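# Place the carton on the raised block inside tape

## Task

Set the carton down on top of the raised block so that no part of it extends beyond the blue tape outline, with the same face pointing up as it did at the start. It must stay there on its own, without the robot supporting it. At the end, release the suction and move the tool away.

## Robot and tools

Robot: one six-joint arm (a UF850-type arm, joints from the base out: waist, shoulder, elbow, forearm roll, wrist pitch, wrist roll) ending in a suction-cup tool. There is no second arm and no fingers. The cup point is the centre of the cup rim, and the cup opens along the cup point's +z axis. About 4 cm behind the rim, the tool body and wrist camera spread up to about 9 cm sideways, so keep that clear of the block and the table.

Frames: the results report everything in the scene frame. Its origin is on the table top directly under the arm base, +z is up, and +y is to the left when you face along +x. The base may be slightly tilted. The reported position can be a little off, more so at long reach. Command offsets are not in this frame. They are expressed in the cup point's own axes.

Row format (used by execute_actions and move): one list of 7 plain numbers, each in [-1, 1]: dx, dy, dz, rx, ry, rz, suction. The first six are an offset, not a pose. It is measured from the cup point pose in the most recent result that showed it. Before any such result exists in the scene, and for any second or later call within one reply, it is measured from where the robot is when the action begins. Scale: 1.0 equals 0.6 m for dx, dy, dz and 180 degrees for rotation. rx, ry, rz form a single rotation vector. An all-zero offset is not a pause: it drives the tool back to that reference pose. The seventh number is suction: above 0.01 turns it on, 0.01 or less turns it off, and it keeps its last setting.

execute_actions: argument actions is a list holding either nothing or one item. An empty list only returns the state and pictures. An action item has rows (1 to 15 rows of 7 numbers) and steps (5 to 15, default 15). Each step lasts 1/30 s and uses one row, and the last row repeats if you give fewer rows than steps. Every row is measured from the same reference pose, not from the row before it. A wait item has only steps (up to 300), counted from the previous result, so your reply time is included. The optional boolean pictures asks for camera images. Without it, images come only with an empty list. A refused call sends nothing. Each action's result is captured 5 steps before its end. Those last 5 steps run while you compose your next reply.

move: target is one row as above. speed is the top path speed in m/s, from 0.002 to 0.5, default 0.25, and rotation is capped at twice that in rad/s. The path is straight, lasts 0.5 to 10 s (a longer one stops short), and ignores obstacles. The real tool can lag, wander or overshoot the speed, especially with the arm stretched out. The suction value is applied at the start. The result has a move: line saying how it ended (done, off_target, moving, held, fault) plus any limits that acted (paced: the sent pose was clipped; held: some steps were blocked, after which the arm may jump faster), and the distance to target.

wait: seconds from 0 to 10. Nothing new is commanded meanwhile.

zoom_image: camera (cam_head_left, cam_head_right or cam_wrist) and region [x0, y0, x1, y1] in image pixels from the top-left, at most 504 by 504. Image sizes: cam_head_left 504x504, cam_head_right 504x504, cam_wrist 616x616 (fisheye).

read_manual: optional section, only "licences"; it does not move anything.

finished_scene: scene, the current scene's number.

Motion limits: each step, the commanded pose is clipped to within 70 mm and 16 degrees of the measured pose, so a distant target needs several actions. After an action ends, the arm continues only to the last clipped pose. Position takes priority over orientation when both cannot be met. Joints turn at most 3.14 rad/s.

Result lines: the state line gives end_effector_position (m), end_effector_quat_wxyz, and linear and angular velocities. Hand target shows where the controller is heading (only when no steps are pending). Joint positions follow URDF order. Joint torques are total drive output with offsets and noise, so they are not contact readings. suction_measured is near 0 with no seal and 0.83 or more on an airtight surface. part_present turns 1 at 0.50 and back to 0 below 0.45. pose unreachable and HELD mean the clearance check changed or blocked what you sent (a mount under the base counts as arm). MOTOR HOT appears from 65 °C. OVER-TEMPERATURE FAULT at 80 °C brakes the arm until it cools.

Gripping: with suction on, press the 36 mm rim flat onto a smooth face of the carton, fully on the face and away from edges, seams or holes. Under vacuum the cup shortens, so the carton sits up to about 12 mm nearer the tool. To release, lower the carton until it rests on the block, switch suction off, then retreat more than 15 mm. If the cup seals on the table, switch suction off to free it.

Avoid: contact torque at a joint's load limit (waist 56.4, shoulder 56.4, elbow 47, forearm roll 25.3, wrist pitch 17.8, wrist roll 17.8 N m) triggers a torque fault: the arm backs off, pauses 10 s and drops the rest of the call. Approach contacts slowly and do not aim far past the surface. Do not drop, slam or slip the carton, and never push or knock anything off the table. A loose object may occasionally be nudged by something, so check the carton's position before you finish.

Each tool is called after ">>>" as name(argument=value, ...), one argument or row to a line, values as JSON.

## Session

>>> execute_actions(
  actions=[],
)

Scene clock: 0.00 s of 5000.00 s.
end_effector_position=(+0.5991, -0.0271, +0.3364) suction_measured=0.00 part_present=0 end_effector_quat_wxyz=(-0.001, +0.022, +1.000, +0.001) end_effector_velocity=(-0.000, -0.000, +0.000) end_effector_angular_velocity=(+0.000, +0.001, +0.001)
Joint positions: [-0.    -0.535 -1.292  0.002 -0.759 -1.574]
Joint velocities: [-0.     0.     0.    -0.    -0.001 -0.001]
Joint torques (N m, as the arm reports them, + toward a larger angle): no reading
Motor temperatures (°C, as the motors report them): [27 30 28 29 35 31]
Hand target: +0.599, -0.027, +0.336; -0.001, +0.022, +1.000, +0.001

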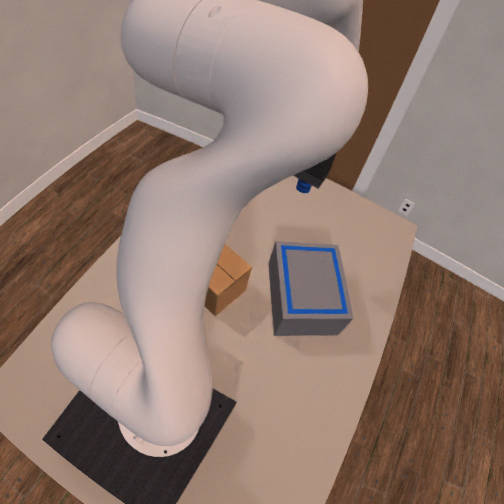

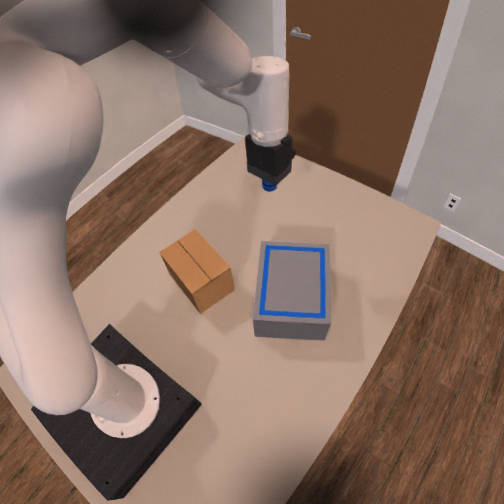

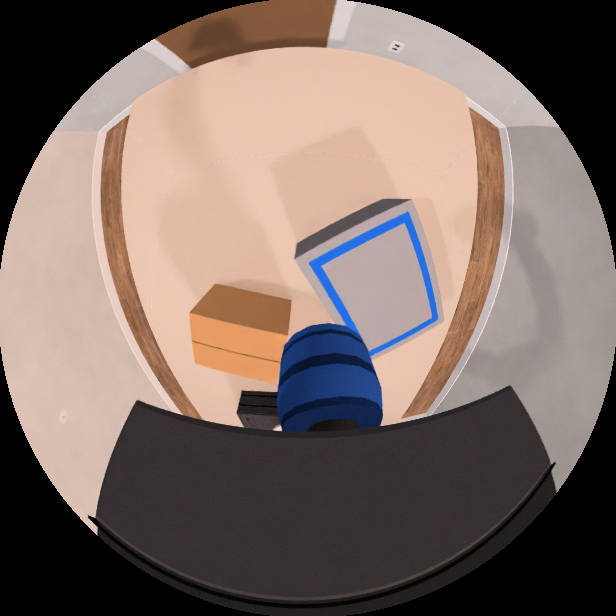

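>>> zoom_image(
  camera="cam_wrist",
  region=[170, 170, 470, 410],
)

>>> move(
  target=[0.1, -0.2, 0.0, 0, 0, 0, 0],
  speed=0.4,
)

Region (170, 170, 470, 410) of cam_wrist's 616x616 image, scaled by 1.680, with more detail than that image has; it fills the top 403 rows of this view, and the rest is white.

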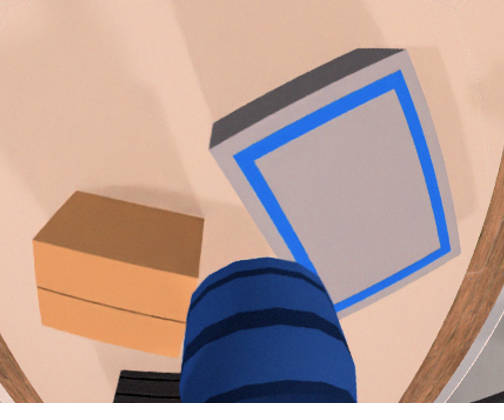

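Scene clock: 2.10 s of 5000.00 s.
end_effector_position=(+0.5339, -0.1439, +0.3365) suction_measured=0.00 part_present=0 end_effector_quat_wxyz=(-0.001, +0.022, +1.000, +0.001) end_effector_velocity=(-0.002, -0.003, -0.000) end_effector_angular_velocity=(+0.001, +0.002, -0.002)
Joint positions: [-0.218 -0.43  -1.139  0.002 -0.711 -1.792]
Joint velocities: [-0.006  0.001  0.003  0.001 -0.    -0.005]
Joint torques (N m, as the arm reports them, + toward a larger angle): [ -0.4   48.5  -16.77  -0.86  -0.18  -0.13]
Motor temperatures (°C, as the motors report them): [27 30 28 29 35 31]
Hand target: +0.534, -0.144, +0.337; -0.001, +0.022, +1.000, +0.001
Off the commanded pose: 0.000 m, 0 deg.
Kept back: nothing.
move: done

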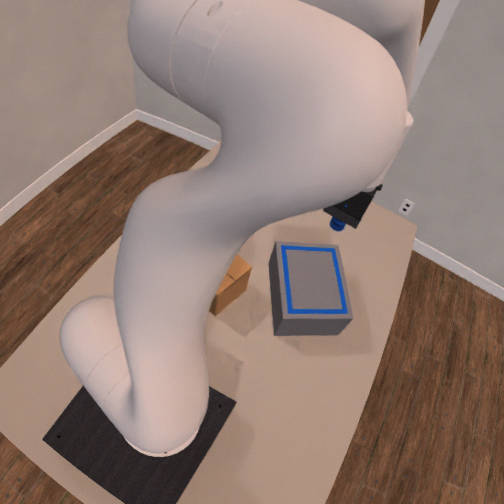

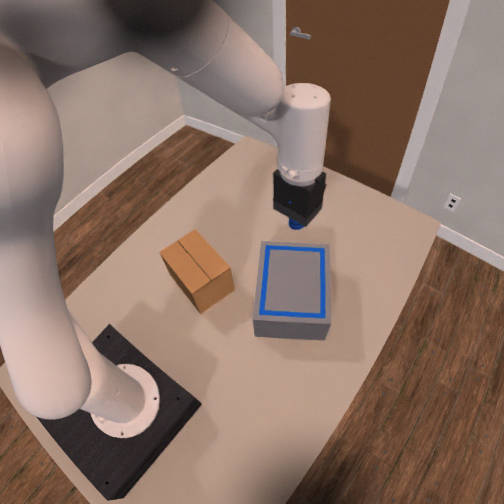

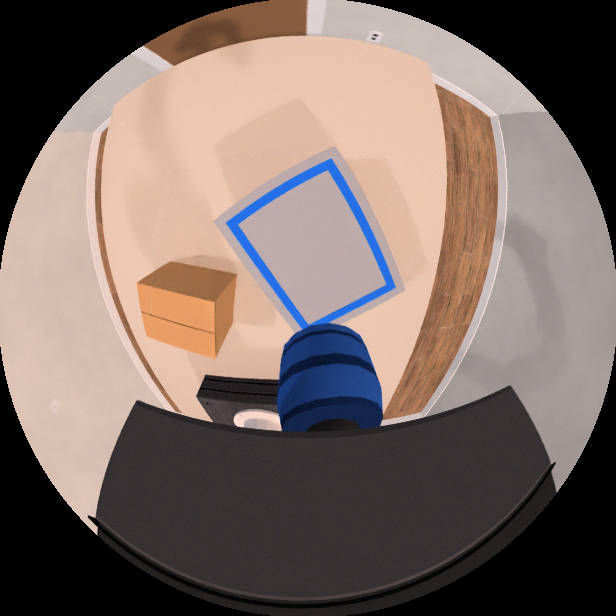

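>>> move(
  target=[0.2, 0.44, 0.0, 0, 0, 0, 0],
  speed=0.4,
)

>>> zoom_image(
  camera="cam_wrist",
  region=[200, 150, 450, 350],
)

Scene clock: 4.23 s of 5000.00 s.
end_effector_position=(+0.4260, +0.1249, +0.3367) suction_measured=0.00 part_present=0 end_effector_quat_wxyz=(-0.001, +0.022, +1.000, +0.000) end_effector_velocity=(-0.001, +0.003, +0.000) end_effector_angular_velocity=(-0.002, +0.001, +0.002)
Joint positions: [ 0.33  -0.184 -0.818  0.002 -0.636 -1.244]
Joint velocities: [ 0.007  0.    -0.    -0.002 -0.002  0.007]
Joint torques (N m, as the arm reports them, + toward a larger angle): [ -3.54  38.46 -16.65  -2.26  -0.46   0.05]
Motor temperatures (°C, as the motors report them): [27 30 28 29 35 31]
Hand target: +0.426, +0.125, +0.337; -0.001, +0.022, +1.000, -0.000
Off the commanded pose: 0.001 m, 0 deg.
Kept back: nothing.
move: done; limits=paced

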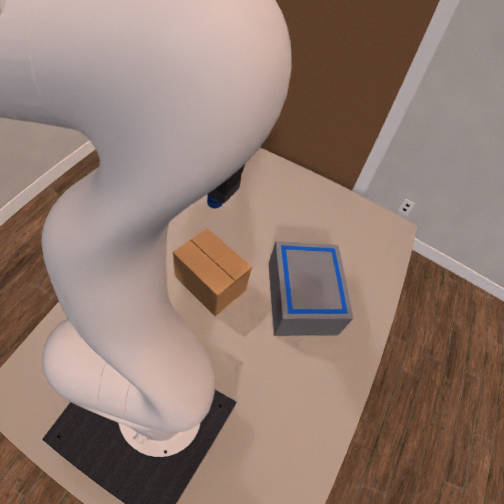

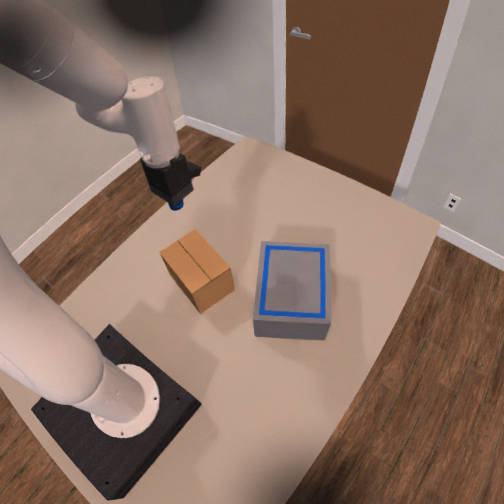

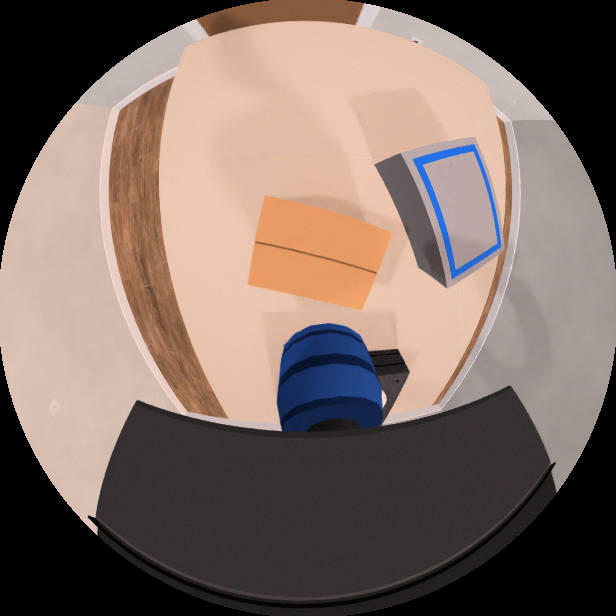

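Region (200, 150, 450, 350) of cam_wrist's 616x616 image, scaled by 2.016, with more detail than that image has; it fills the top 403 rows of this view, and the rest is white.

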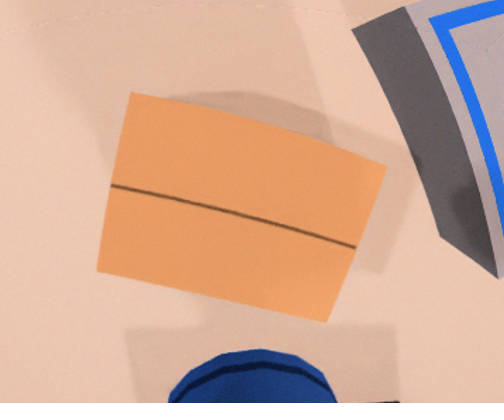

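>>> move(
  target=[-0.045, -0.025, 0.26, 0, 0, 0.08, 0],
  speed=0.3,
)

Scene clock: 10.00 s of 5000.00 s.
end_effector_position=(+0.4519, +0.1084, +0.1809) suction_measured=0.00 part_present=0 end_effector_quat_wxyz=(-0.001, +0.147, +0.989, -0.000) end_effector_velocity=(-0.001, +0.000, -0.003) end_effector_angular_velocity=(-0.001, +0.002, +0.001)
Joint positions: [ 0.281 -0.53  -0.827  0.003 -0.3   -1.043]
Joint velocities: [ 0.001 -0.006  0.001 -0.003  0.004  0.004]
Joint torques (N m, as the arm reports them, + toward a larger angle): [ -2.43  45.95 -12.28  -1.45  -0.32  -0.09]
Motor temperatures (°C, as the motors report them): [27 30 28 29 35 31]
Hand target: +0.452, +0.108, +0.181; -0.001, +0.147, +0.989, -0.000
Off the commanded pose: 0.000 m, 0 deg.
Kept back: nothing.
After step 90, 1.60 s passed at rest.
move: done

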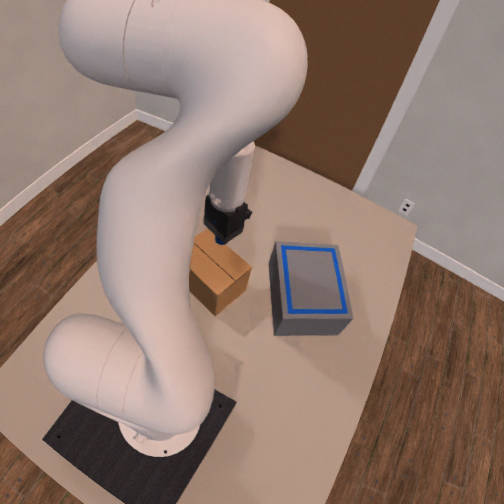

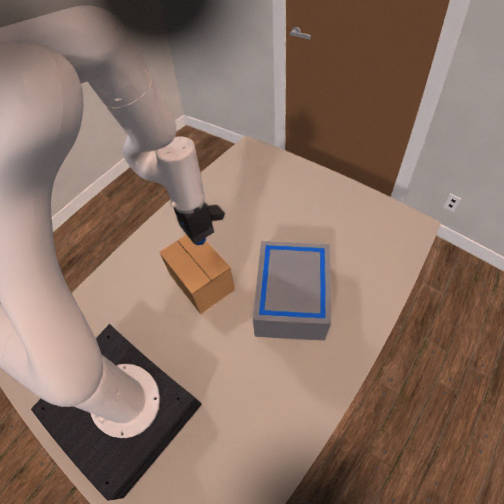

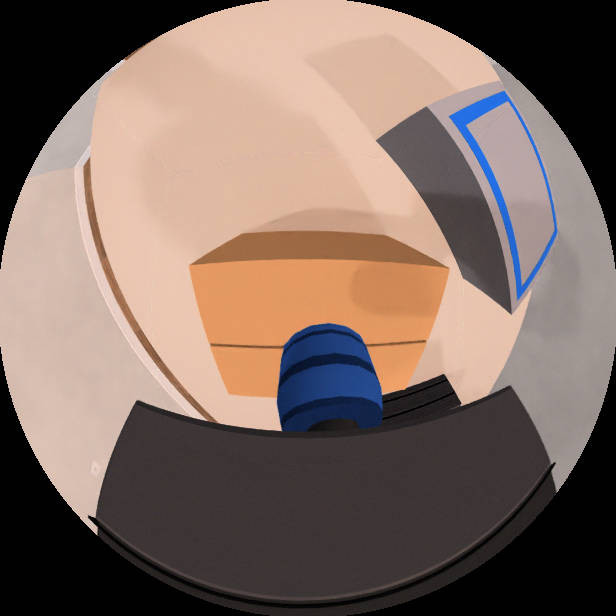

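>>> move(
  target=[0.013, -0.006, 0.078, 0, 0, 0, 1],
  speed=0.15,
)

>>> move(
  target=[0, 0, 0.027, 0, 0, 0, 1],
  speed=0.03,
)

Scene clock: 11.23 s of 5000.00 s.
end_effector_position=(+0.4434, +0.1071, +0.1345) suction_measured=0.00 part_present=0 end_effector_quat_wxyz=(-0.001, +0.147, +0.989, -0.000) end_effector_velocity=(+0.000, -0.000, -0.002) end_effector_angular_velocity=(+0.000, -0.001, -0.003)
Joint positions: [ 0.283 -0.625 -0.817  0.003 -0.194 -1.041]
Joint velocities: [-0.    -0.005 -0.001  0.001  0.005  0.002]
Joint torques (N m, as the arm reports them, + toward a larger angle): [ -3.21  47.37 -10.52  -2.19  -0.29   0.15]
Motor temperatures (°C, as the motors report them): [27 30 28 29 35 31]
Hand target: +0.443, +0.107, +0.134; -0.001, +0.147, +0.989, -0.000
Off the commanded pose: 0.000 m, 0 deg.
Kept back: nothing.
move: done

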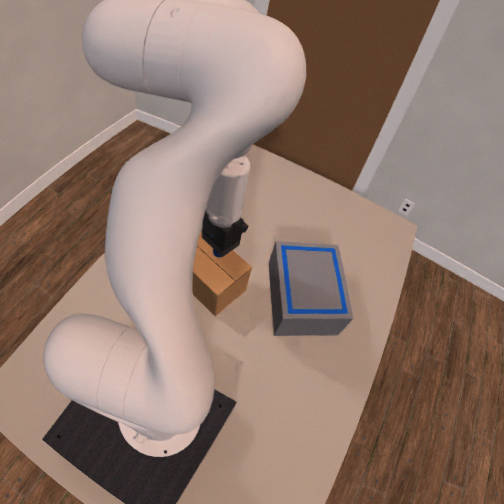

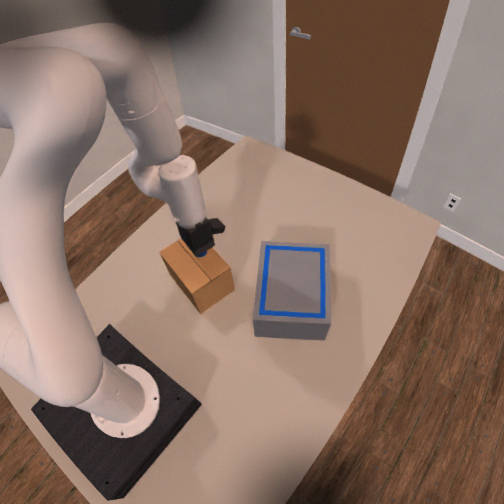

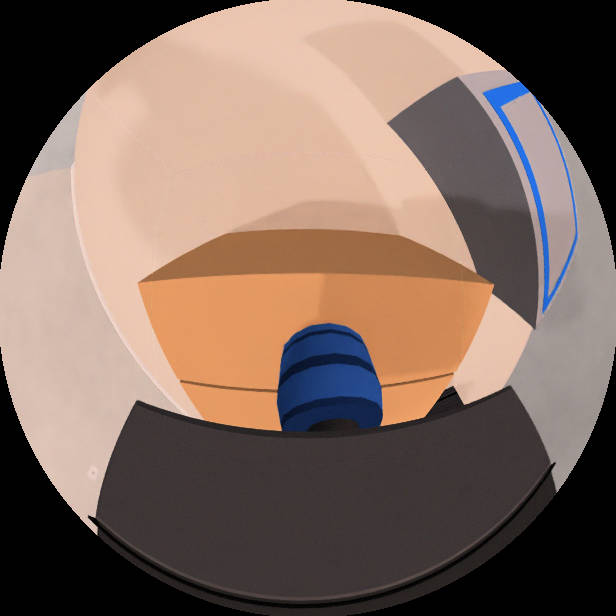

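Scene clock: 12.07 s of 5000.00 s.
end_effector_position=(+0.4434, +0.1071, +0.1185) suction_measured=0.90 part_present=1 end_effector_quat_wxyz=(-0.001, +0.147, +0.989, -0.000) end_effector_velocity=(+0.000, -0.000, -0.002) end_effector_angular_velocity=(-0.000, +0.000, +0.000)
Joint positions: [ 0.283 -0.664 -0.825  0.003 -0.163 -1.041]
Joint velocities: [-0.    -0.004 -0.002 -0.001  0.003 -0.   ]
Joint torques (N m, as the arm reports them, + toward a larger angle): [-5.85 50.69 -9.99 -2.28 -0.66  0.38]
Motor temperatures (°C, as the motors report them): [27 30 28 29 35 31]
Hand target: +0.443, +0.107, +0.118; -0.001, +0.147, +0.989, -0.000
Off the commanded pose: 0.000 m, 0 deg.
Kept back: nothing.
move: done

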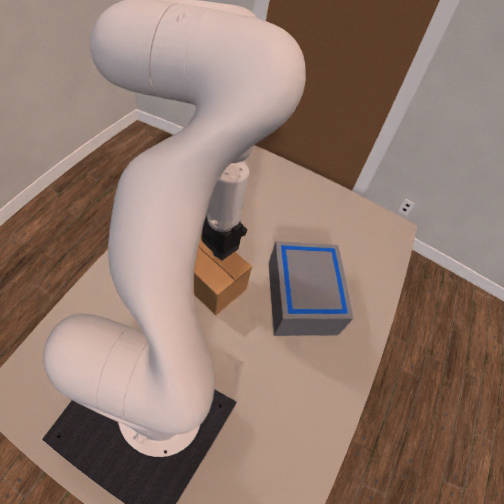

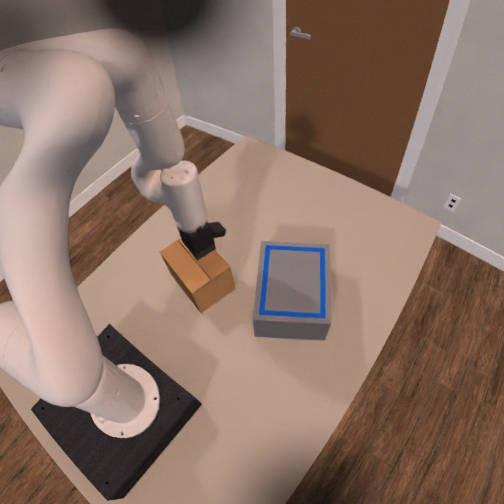

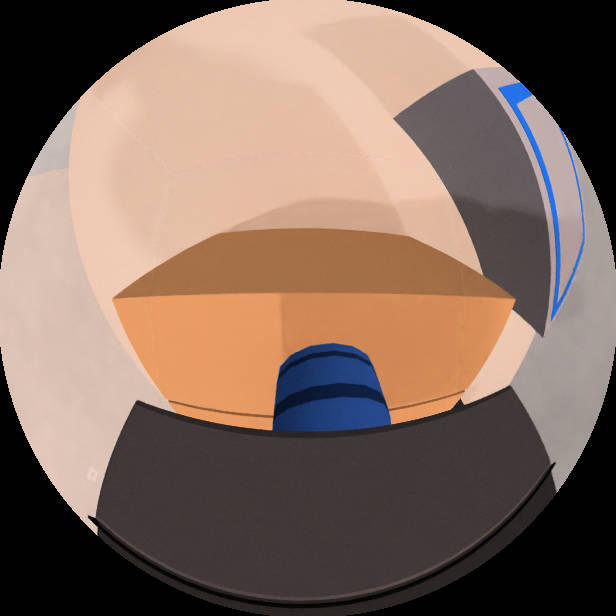

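>>> move(
  target=[0, 0, -0.26, 0, 0, 0, 1],
  speed=0.15,
)

Scene clock: 13.83 s of 5000.00 s.
end_effector_position=(+0.4436, +0.1074, +0.2741) suction_measured=0.90 part_present=1 end_effector_quat_wxyz=(-0.001, +0.147, +0.989, -0.000) end_effector_velocity=(-0.000, -0.000, +0.003) end_effector_angular_velocity=(-0.000, +0.001, -0.002)
Joint positions: [ 0.283 -0.321 -0.815  0.002 -0.497 -1.041]
Joint velocities: [-0.     0.005 -0.001  0.    -0.007  0.001]
Joint torques (N m, as the arm reports them, + toward a larger angle): [ -7.52  39.51 -16.37  -1.74  -0.6   -0.38]
Motor temperatures (°C, as the motors report them): [27 30 28 29 35 31]
Hand target: +0.444, +0.107, +0.274; -0.001, +0.147, +0.989, -0.000
Off the commanded pose: 0.000 m, 0 deg.
Kept back: nothing.
move: done

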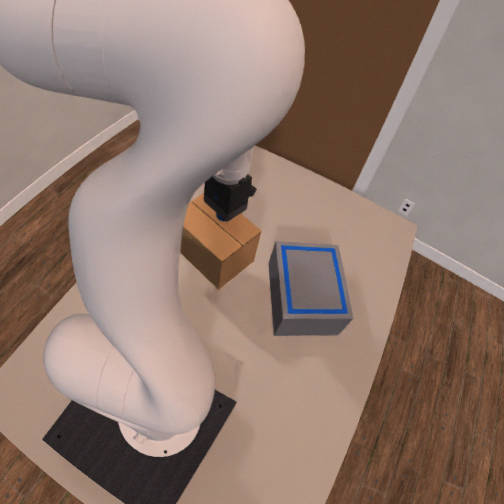

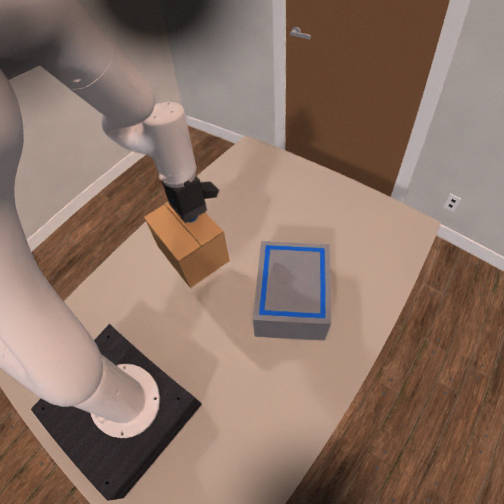

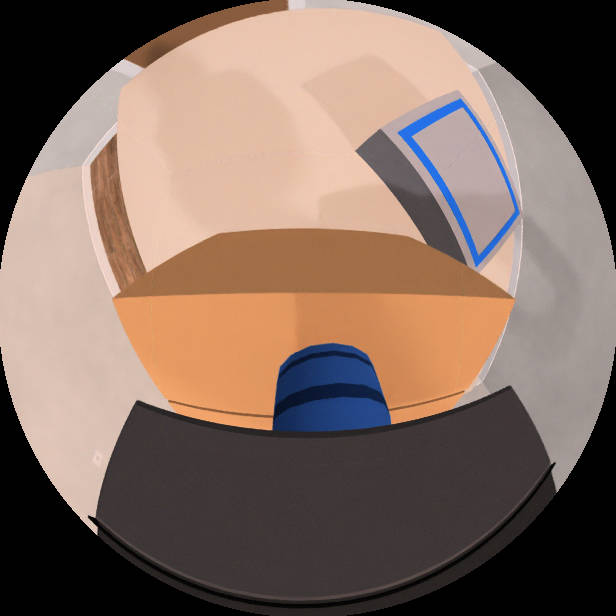

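>>> move(
  target=[-0.295, -0.407, 0, 0, 0, 0.253, 1],
  speed=0.25,
)

>>> move(
  target=[0, 0, 0.045, 0, 0, 0, 1],
  speed=0.06,
)

Scene clock: 16.17 s of 5000.00 s.
end_effector_position=(+0.5414, -0.1773, +0.2738) suction_measured=0.90 part_present=1 end_effector_quat_wxyz=(-0.001, +0.518, +0.855, +0.000) end_effector_velocity=(+0.001, -0.003, -0.000) end_effector_angular_velocity=(-0.000, -0.002, -0.008)
Joint positions: [-0.271 -0.554 -1.157  0.003 -0.606 -0.801]
Joint velocities: [-0.005 -0.004 -0.006  0.    -0.     0.003]
Joint torques (N m, as the arm reports them, + toward a larger angle): [ -1.6   52.01 -16.37  -1.87  -0.6    0.19]
Motor temperatures (°C, as the motors report them): [27 30 29 29 35 31]
Hand target: +0.542, -0.178, +0.274; -0.001, +0.519, +0.855, +0.000
Off the commanded pose: 0.001 m, 0 deg.
Kept back: nothing.
move: done

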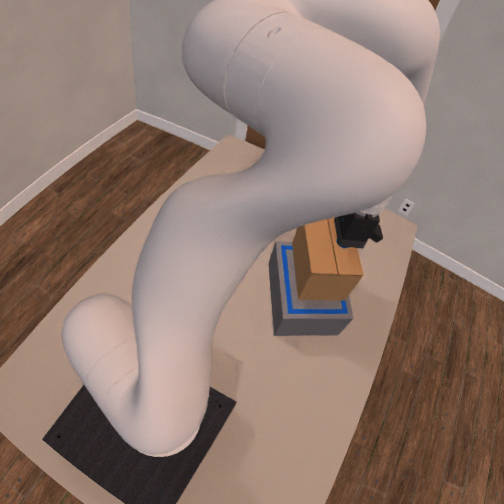

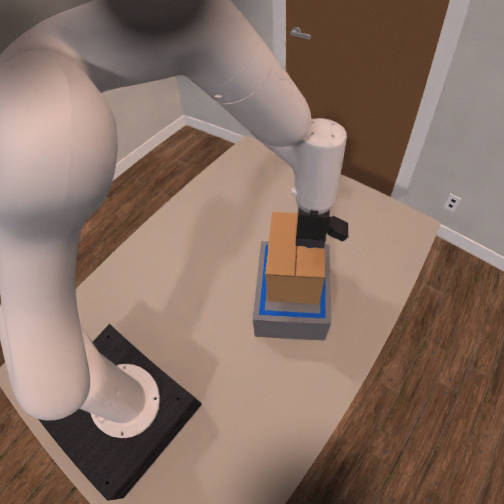

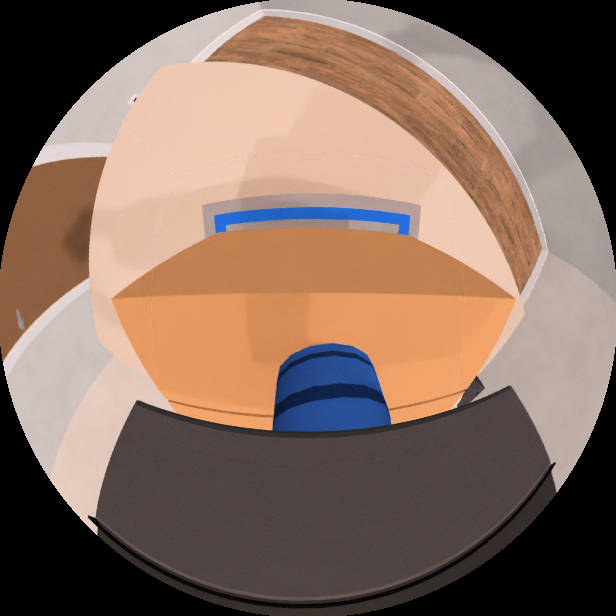

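Scene clock: 16.97 s of 5000.00 s.
end_effector_position=(+0.5414, -0.1773, +0.2471) suction_measured=0.90 part_present=1 end_effector_quat_wxyz=(-0.001, +0.518, +0.855, +0.000) end_effector_velocity=(+0.000, +0.001, -0.003) end_effector_angular_velocity=(+0.001, +0.001, +0.002)
Joint positions: [-0.271 -0.596 -1.149  0.003 -0.556 -0.801]
Joint velocities: [ 0.001 -0.004  0.     0.001  0.004 -0.002]
Joint torques (N m, as the arm reports them, + toward a larger angle): [ -0.92  55.77 -16.28  -2.01  -0.66  -0.15]
Motor temperatures (°C, as the motors report them): [27 30 29 29 35 31]
Hand target: +0.541, -0.177, +0.247; -0.001, +0.518, +0.855, +0.000
Off the commanded pose: 0.000 m, 0 deg.
Kept back: nothing.
move: done

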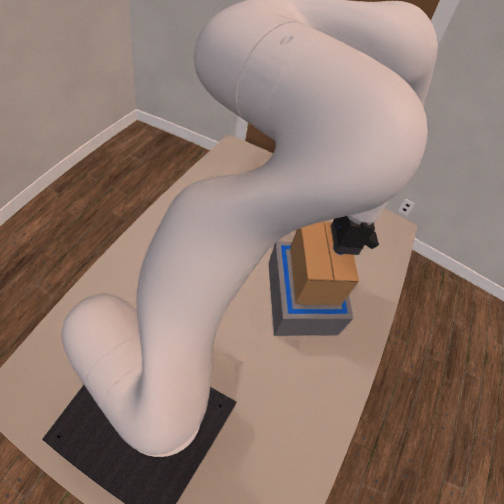

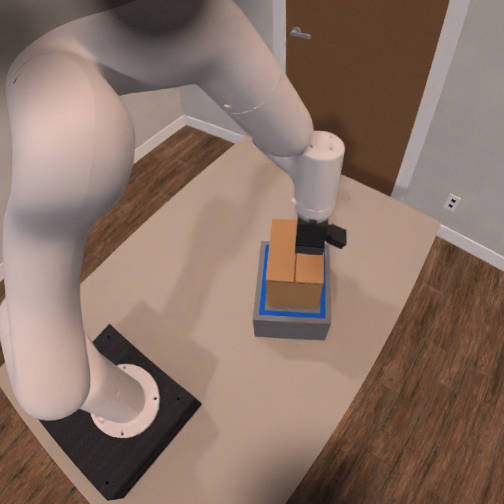

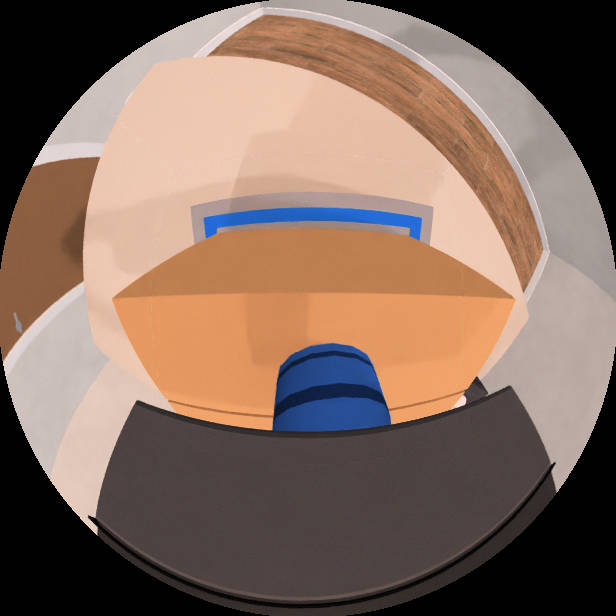

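>>> move(
  target=[0, 0, 0.025, 0, 0, 0, 1],
  speed=0.02,
)

>>> zoom_image(
  camera="cam_wrist",
  region=[160, 160, 460, 300],
)

>>> zoom_image(
  camera="cam_head_left",
  region=[250, 200, 390, 350],
)

Scene clock: 18.17 s of 5000.00 s.
end_effector_position=(+0.5419, -0.1776, +0.2356) suction_measured=0.90 part_present=1 end_effector_quat_wxyz=(-0.001, +0.518, +0.855, +0.000) end_effector_velocity=(-0.001, +0.000, -0.000) end_effector_angular_velocity=(-0.002, -0.004, +0.004)
Joint positions: [-0.271 -0.616 -1.149  0.003 -0.536 -0.801]
Joint velocities: [ 0.001  0.003  0.006 -0.002  0.007 -0.001]
Joint torques (N m, as the arm reports them, + toward a larger angle): [-3.27  5.86 -6.69 -0.36  6.09  0.23]
Motor temperatures (°C, as the motors report them): [27 30 29 29 35 31]
Hand target: +0.541, -0.177, +0.232; -0.001, +0.518, +0.855, +0.000
Off the commanded pose: 0.004 m, 0 deg.
Kept back: nothing.
move: off_target

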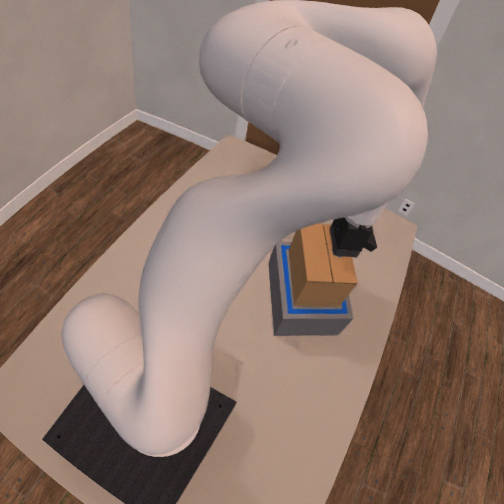

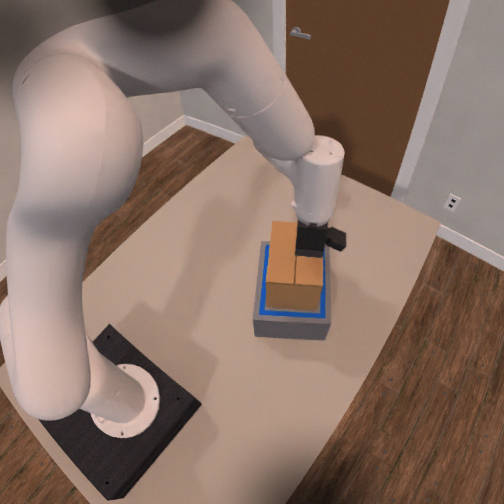

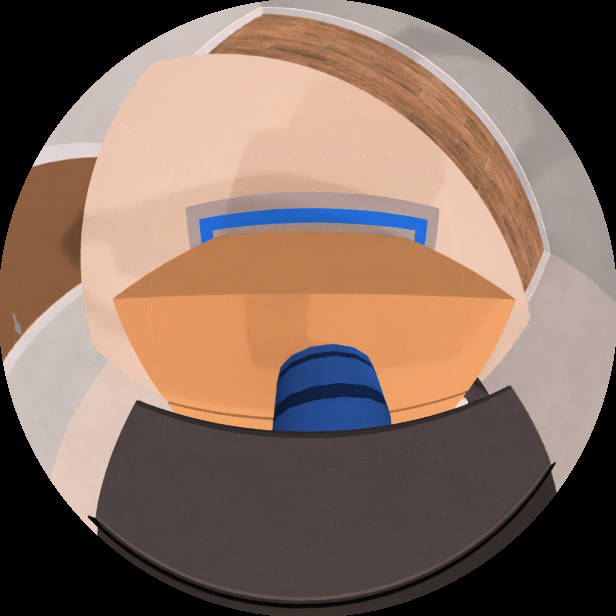

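Region (160, 160, 460, 300) of cam_wrist's 616x616 image, scaled by 1.680, with more detail than that image has; it fills the top 235 rows of this view, and the rest is white.

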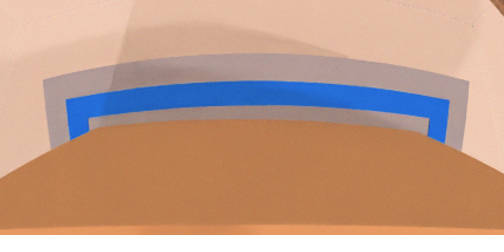

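Region (250, 200, 390, 350) of cam_head_left's 504x504 image, scaled by 3.360, with more detail than that image has; it fills the left 470 columns of this view, and the rest is white.

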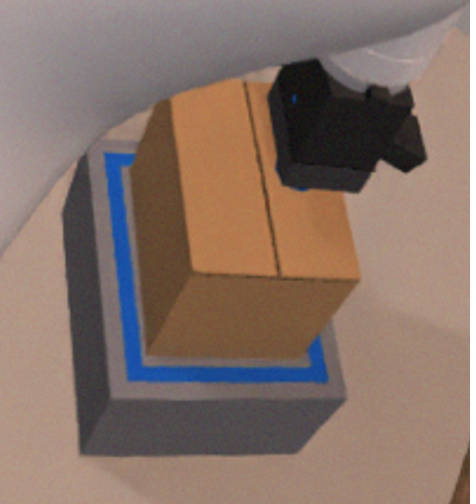

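>>> execute_actions(
  actions=[
    {"rows":[[0,0,-0.004,0,0,0,0]],"steps":12},
  ],
)

>>> move(
  target=[0, 0, -0.15, 0, 0, 0, 0],
  speed=0.2,
)

Scene clock: 18.50 s of 5000.00 s.
end_effector_position=(+0.5417, -0.1775, +0.2367) suction_measured=0.00 part_present=0 end_effector_quat_wxyz=(-0.001, +0.518, +0.855, +0.000) end_effector_velocity=(+0.015, -0.005, +0.002) end_effector_angular_velocity=(-0.014, -0.043, -0.000)
Joint positions: [-0.271 -0.613 -1.147  0.003 -0.536 -0.801]
Joint velocities: [ 0.    -0.004 -0.014 -0.     0.035  0.001]
Joint torques (N m, as the arm reports them, + toward a larger angle): [ -4.51  37.89 -10.03  -2.55   0.61   0.02]
Motor temperatures (°C, as the motors report them): [27 30 29 29 35 31]
Steps of this call (steps 1 to 3: nothing new was sent; steps 4 to 10: the first 7 steps of this action). Readings (end_effector_position | what the end effector reports):
4: (+0.5417, -0.1775, +0.2355) | suction_measured=0.78 part_present=1
5: (+0.5417, -0.1775, +0.2361) | suction_measured=0.35 part_present=0
7: (+0.5416, -0.1774, +0.2365) | suction_measured=0.00 part_present=0
10: the state above

Scene clock: 19.70 s of 5000.00 s.
end_effector_position=(+0.5422, -0.1776, +0.3271) suction_measured=0.00 part_present=0 end_effector_quat_wxyz=(-0.001, +0.518, +0.855, +0.001) end_effector_velocity=(+0.002, -0.000, +0.003) end_effector_angular_velocity=(-0.002, -0.006, -0.000)
Joint positions: [-0.271 -0.481 -1.187  0.002 -0.708 -0.801]
Joint velocities: [ 0.001  0.003 -0.003 -0.     0.     0.001]
Joint torques (N m, as the arm reports them, + toward a larger angle): [ -5.07  47.78 -15.74  -0.63  -0.21   0.28]
Motor temperatures (°C, as the motors report them): [27 30 29 29 35 31]
Hand target: +0.542, -0.178, +0.328; -0.000, +0.518, +0.855, +0.001
Off your previous action's commanded pose: 0.001 m, 0 deg at its last step (step 5 of this call).
Off the commanded pose: 0.000 m, 0 deg.
Kept back: nothing.
move: done

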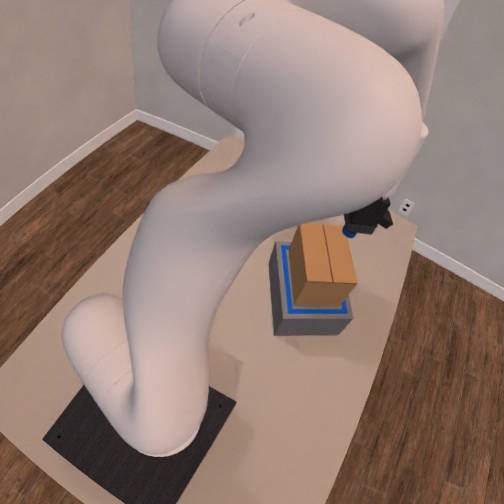

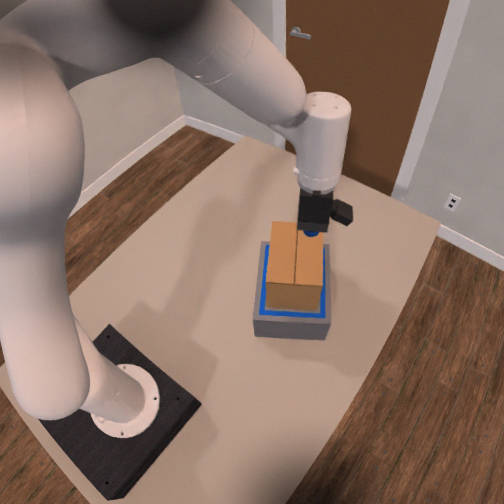

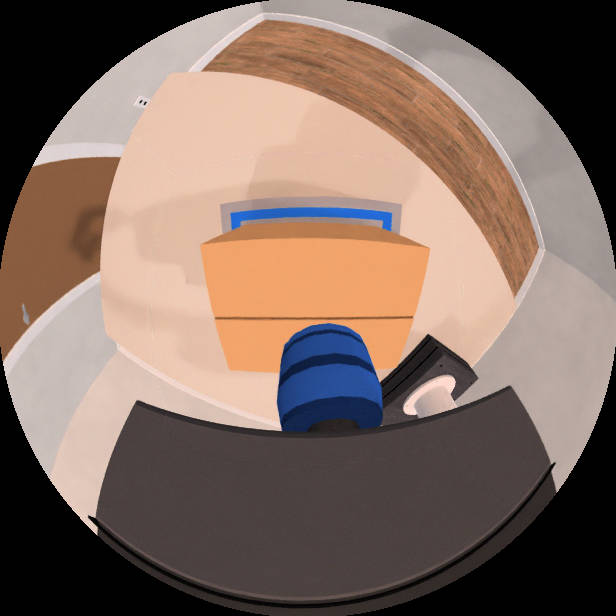

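>>> finished_scene(
  scene=1,
)

The scene is finished: the task was done.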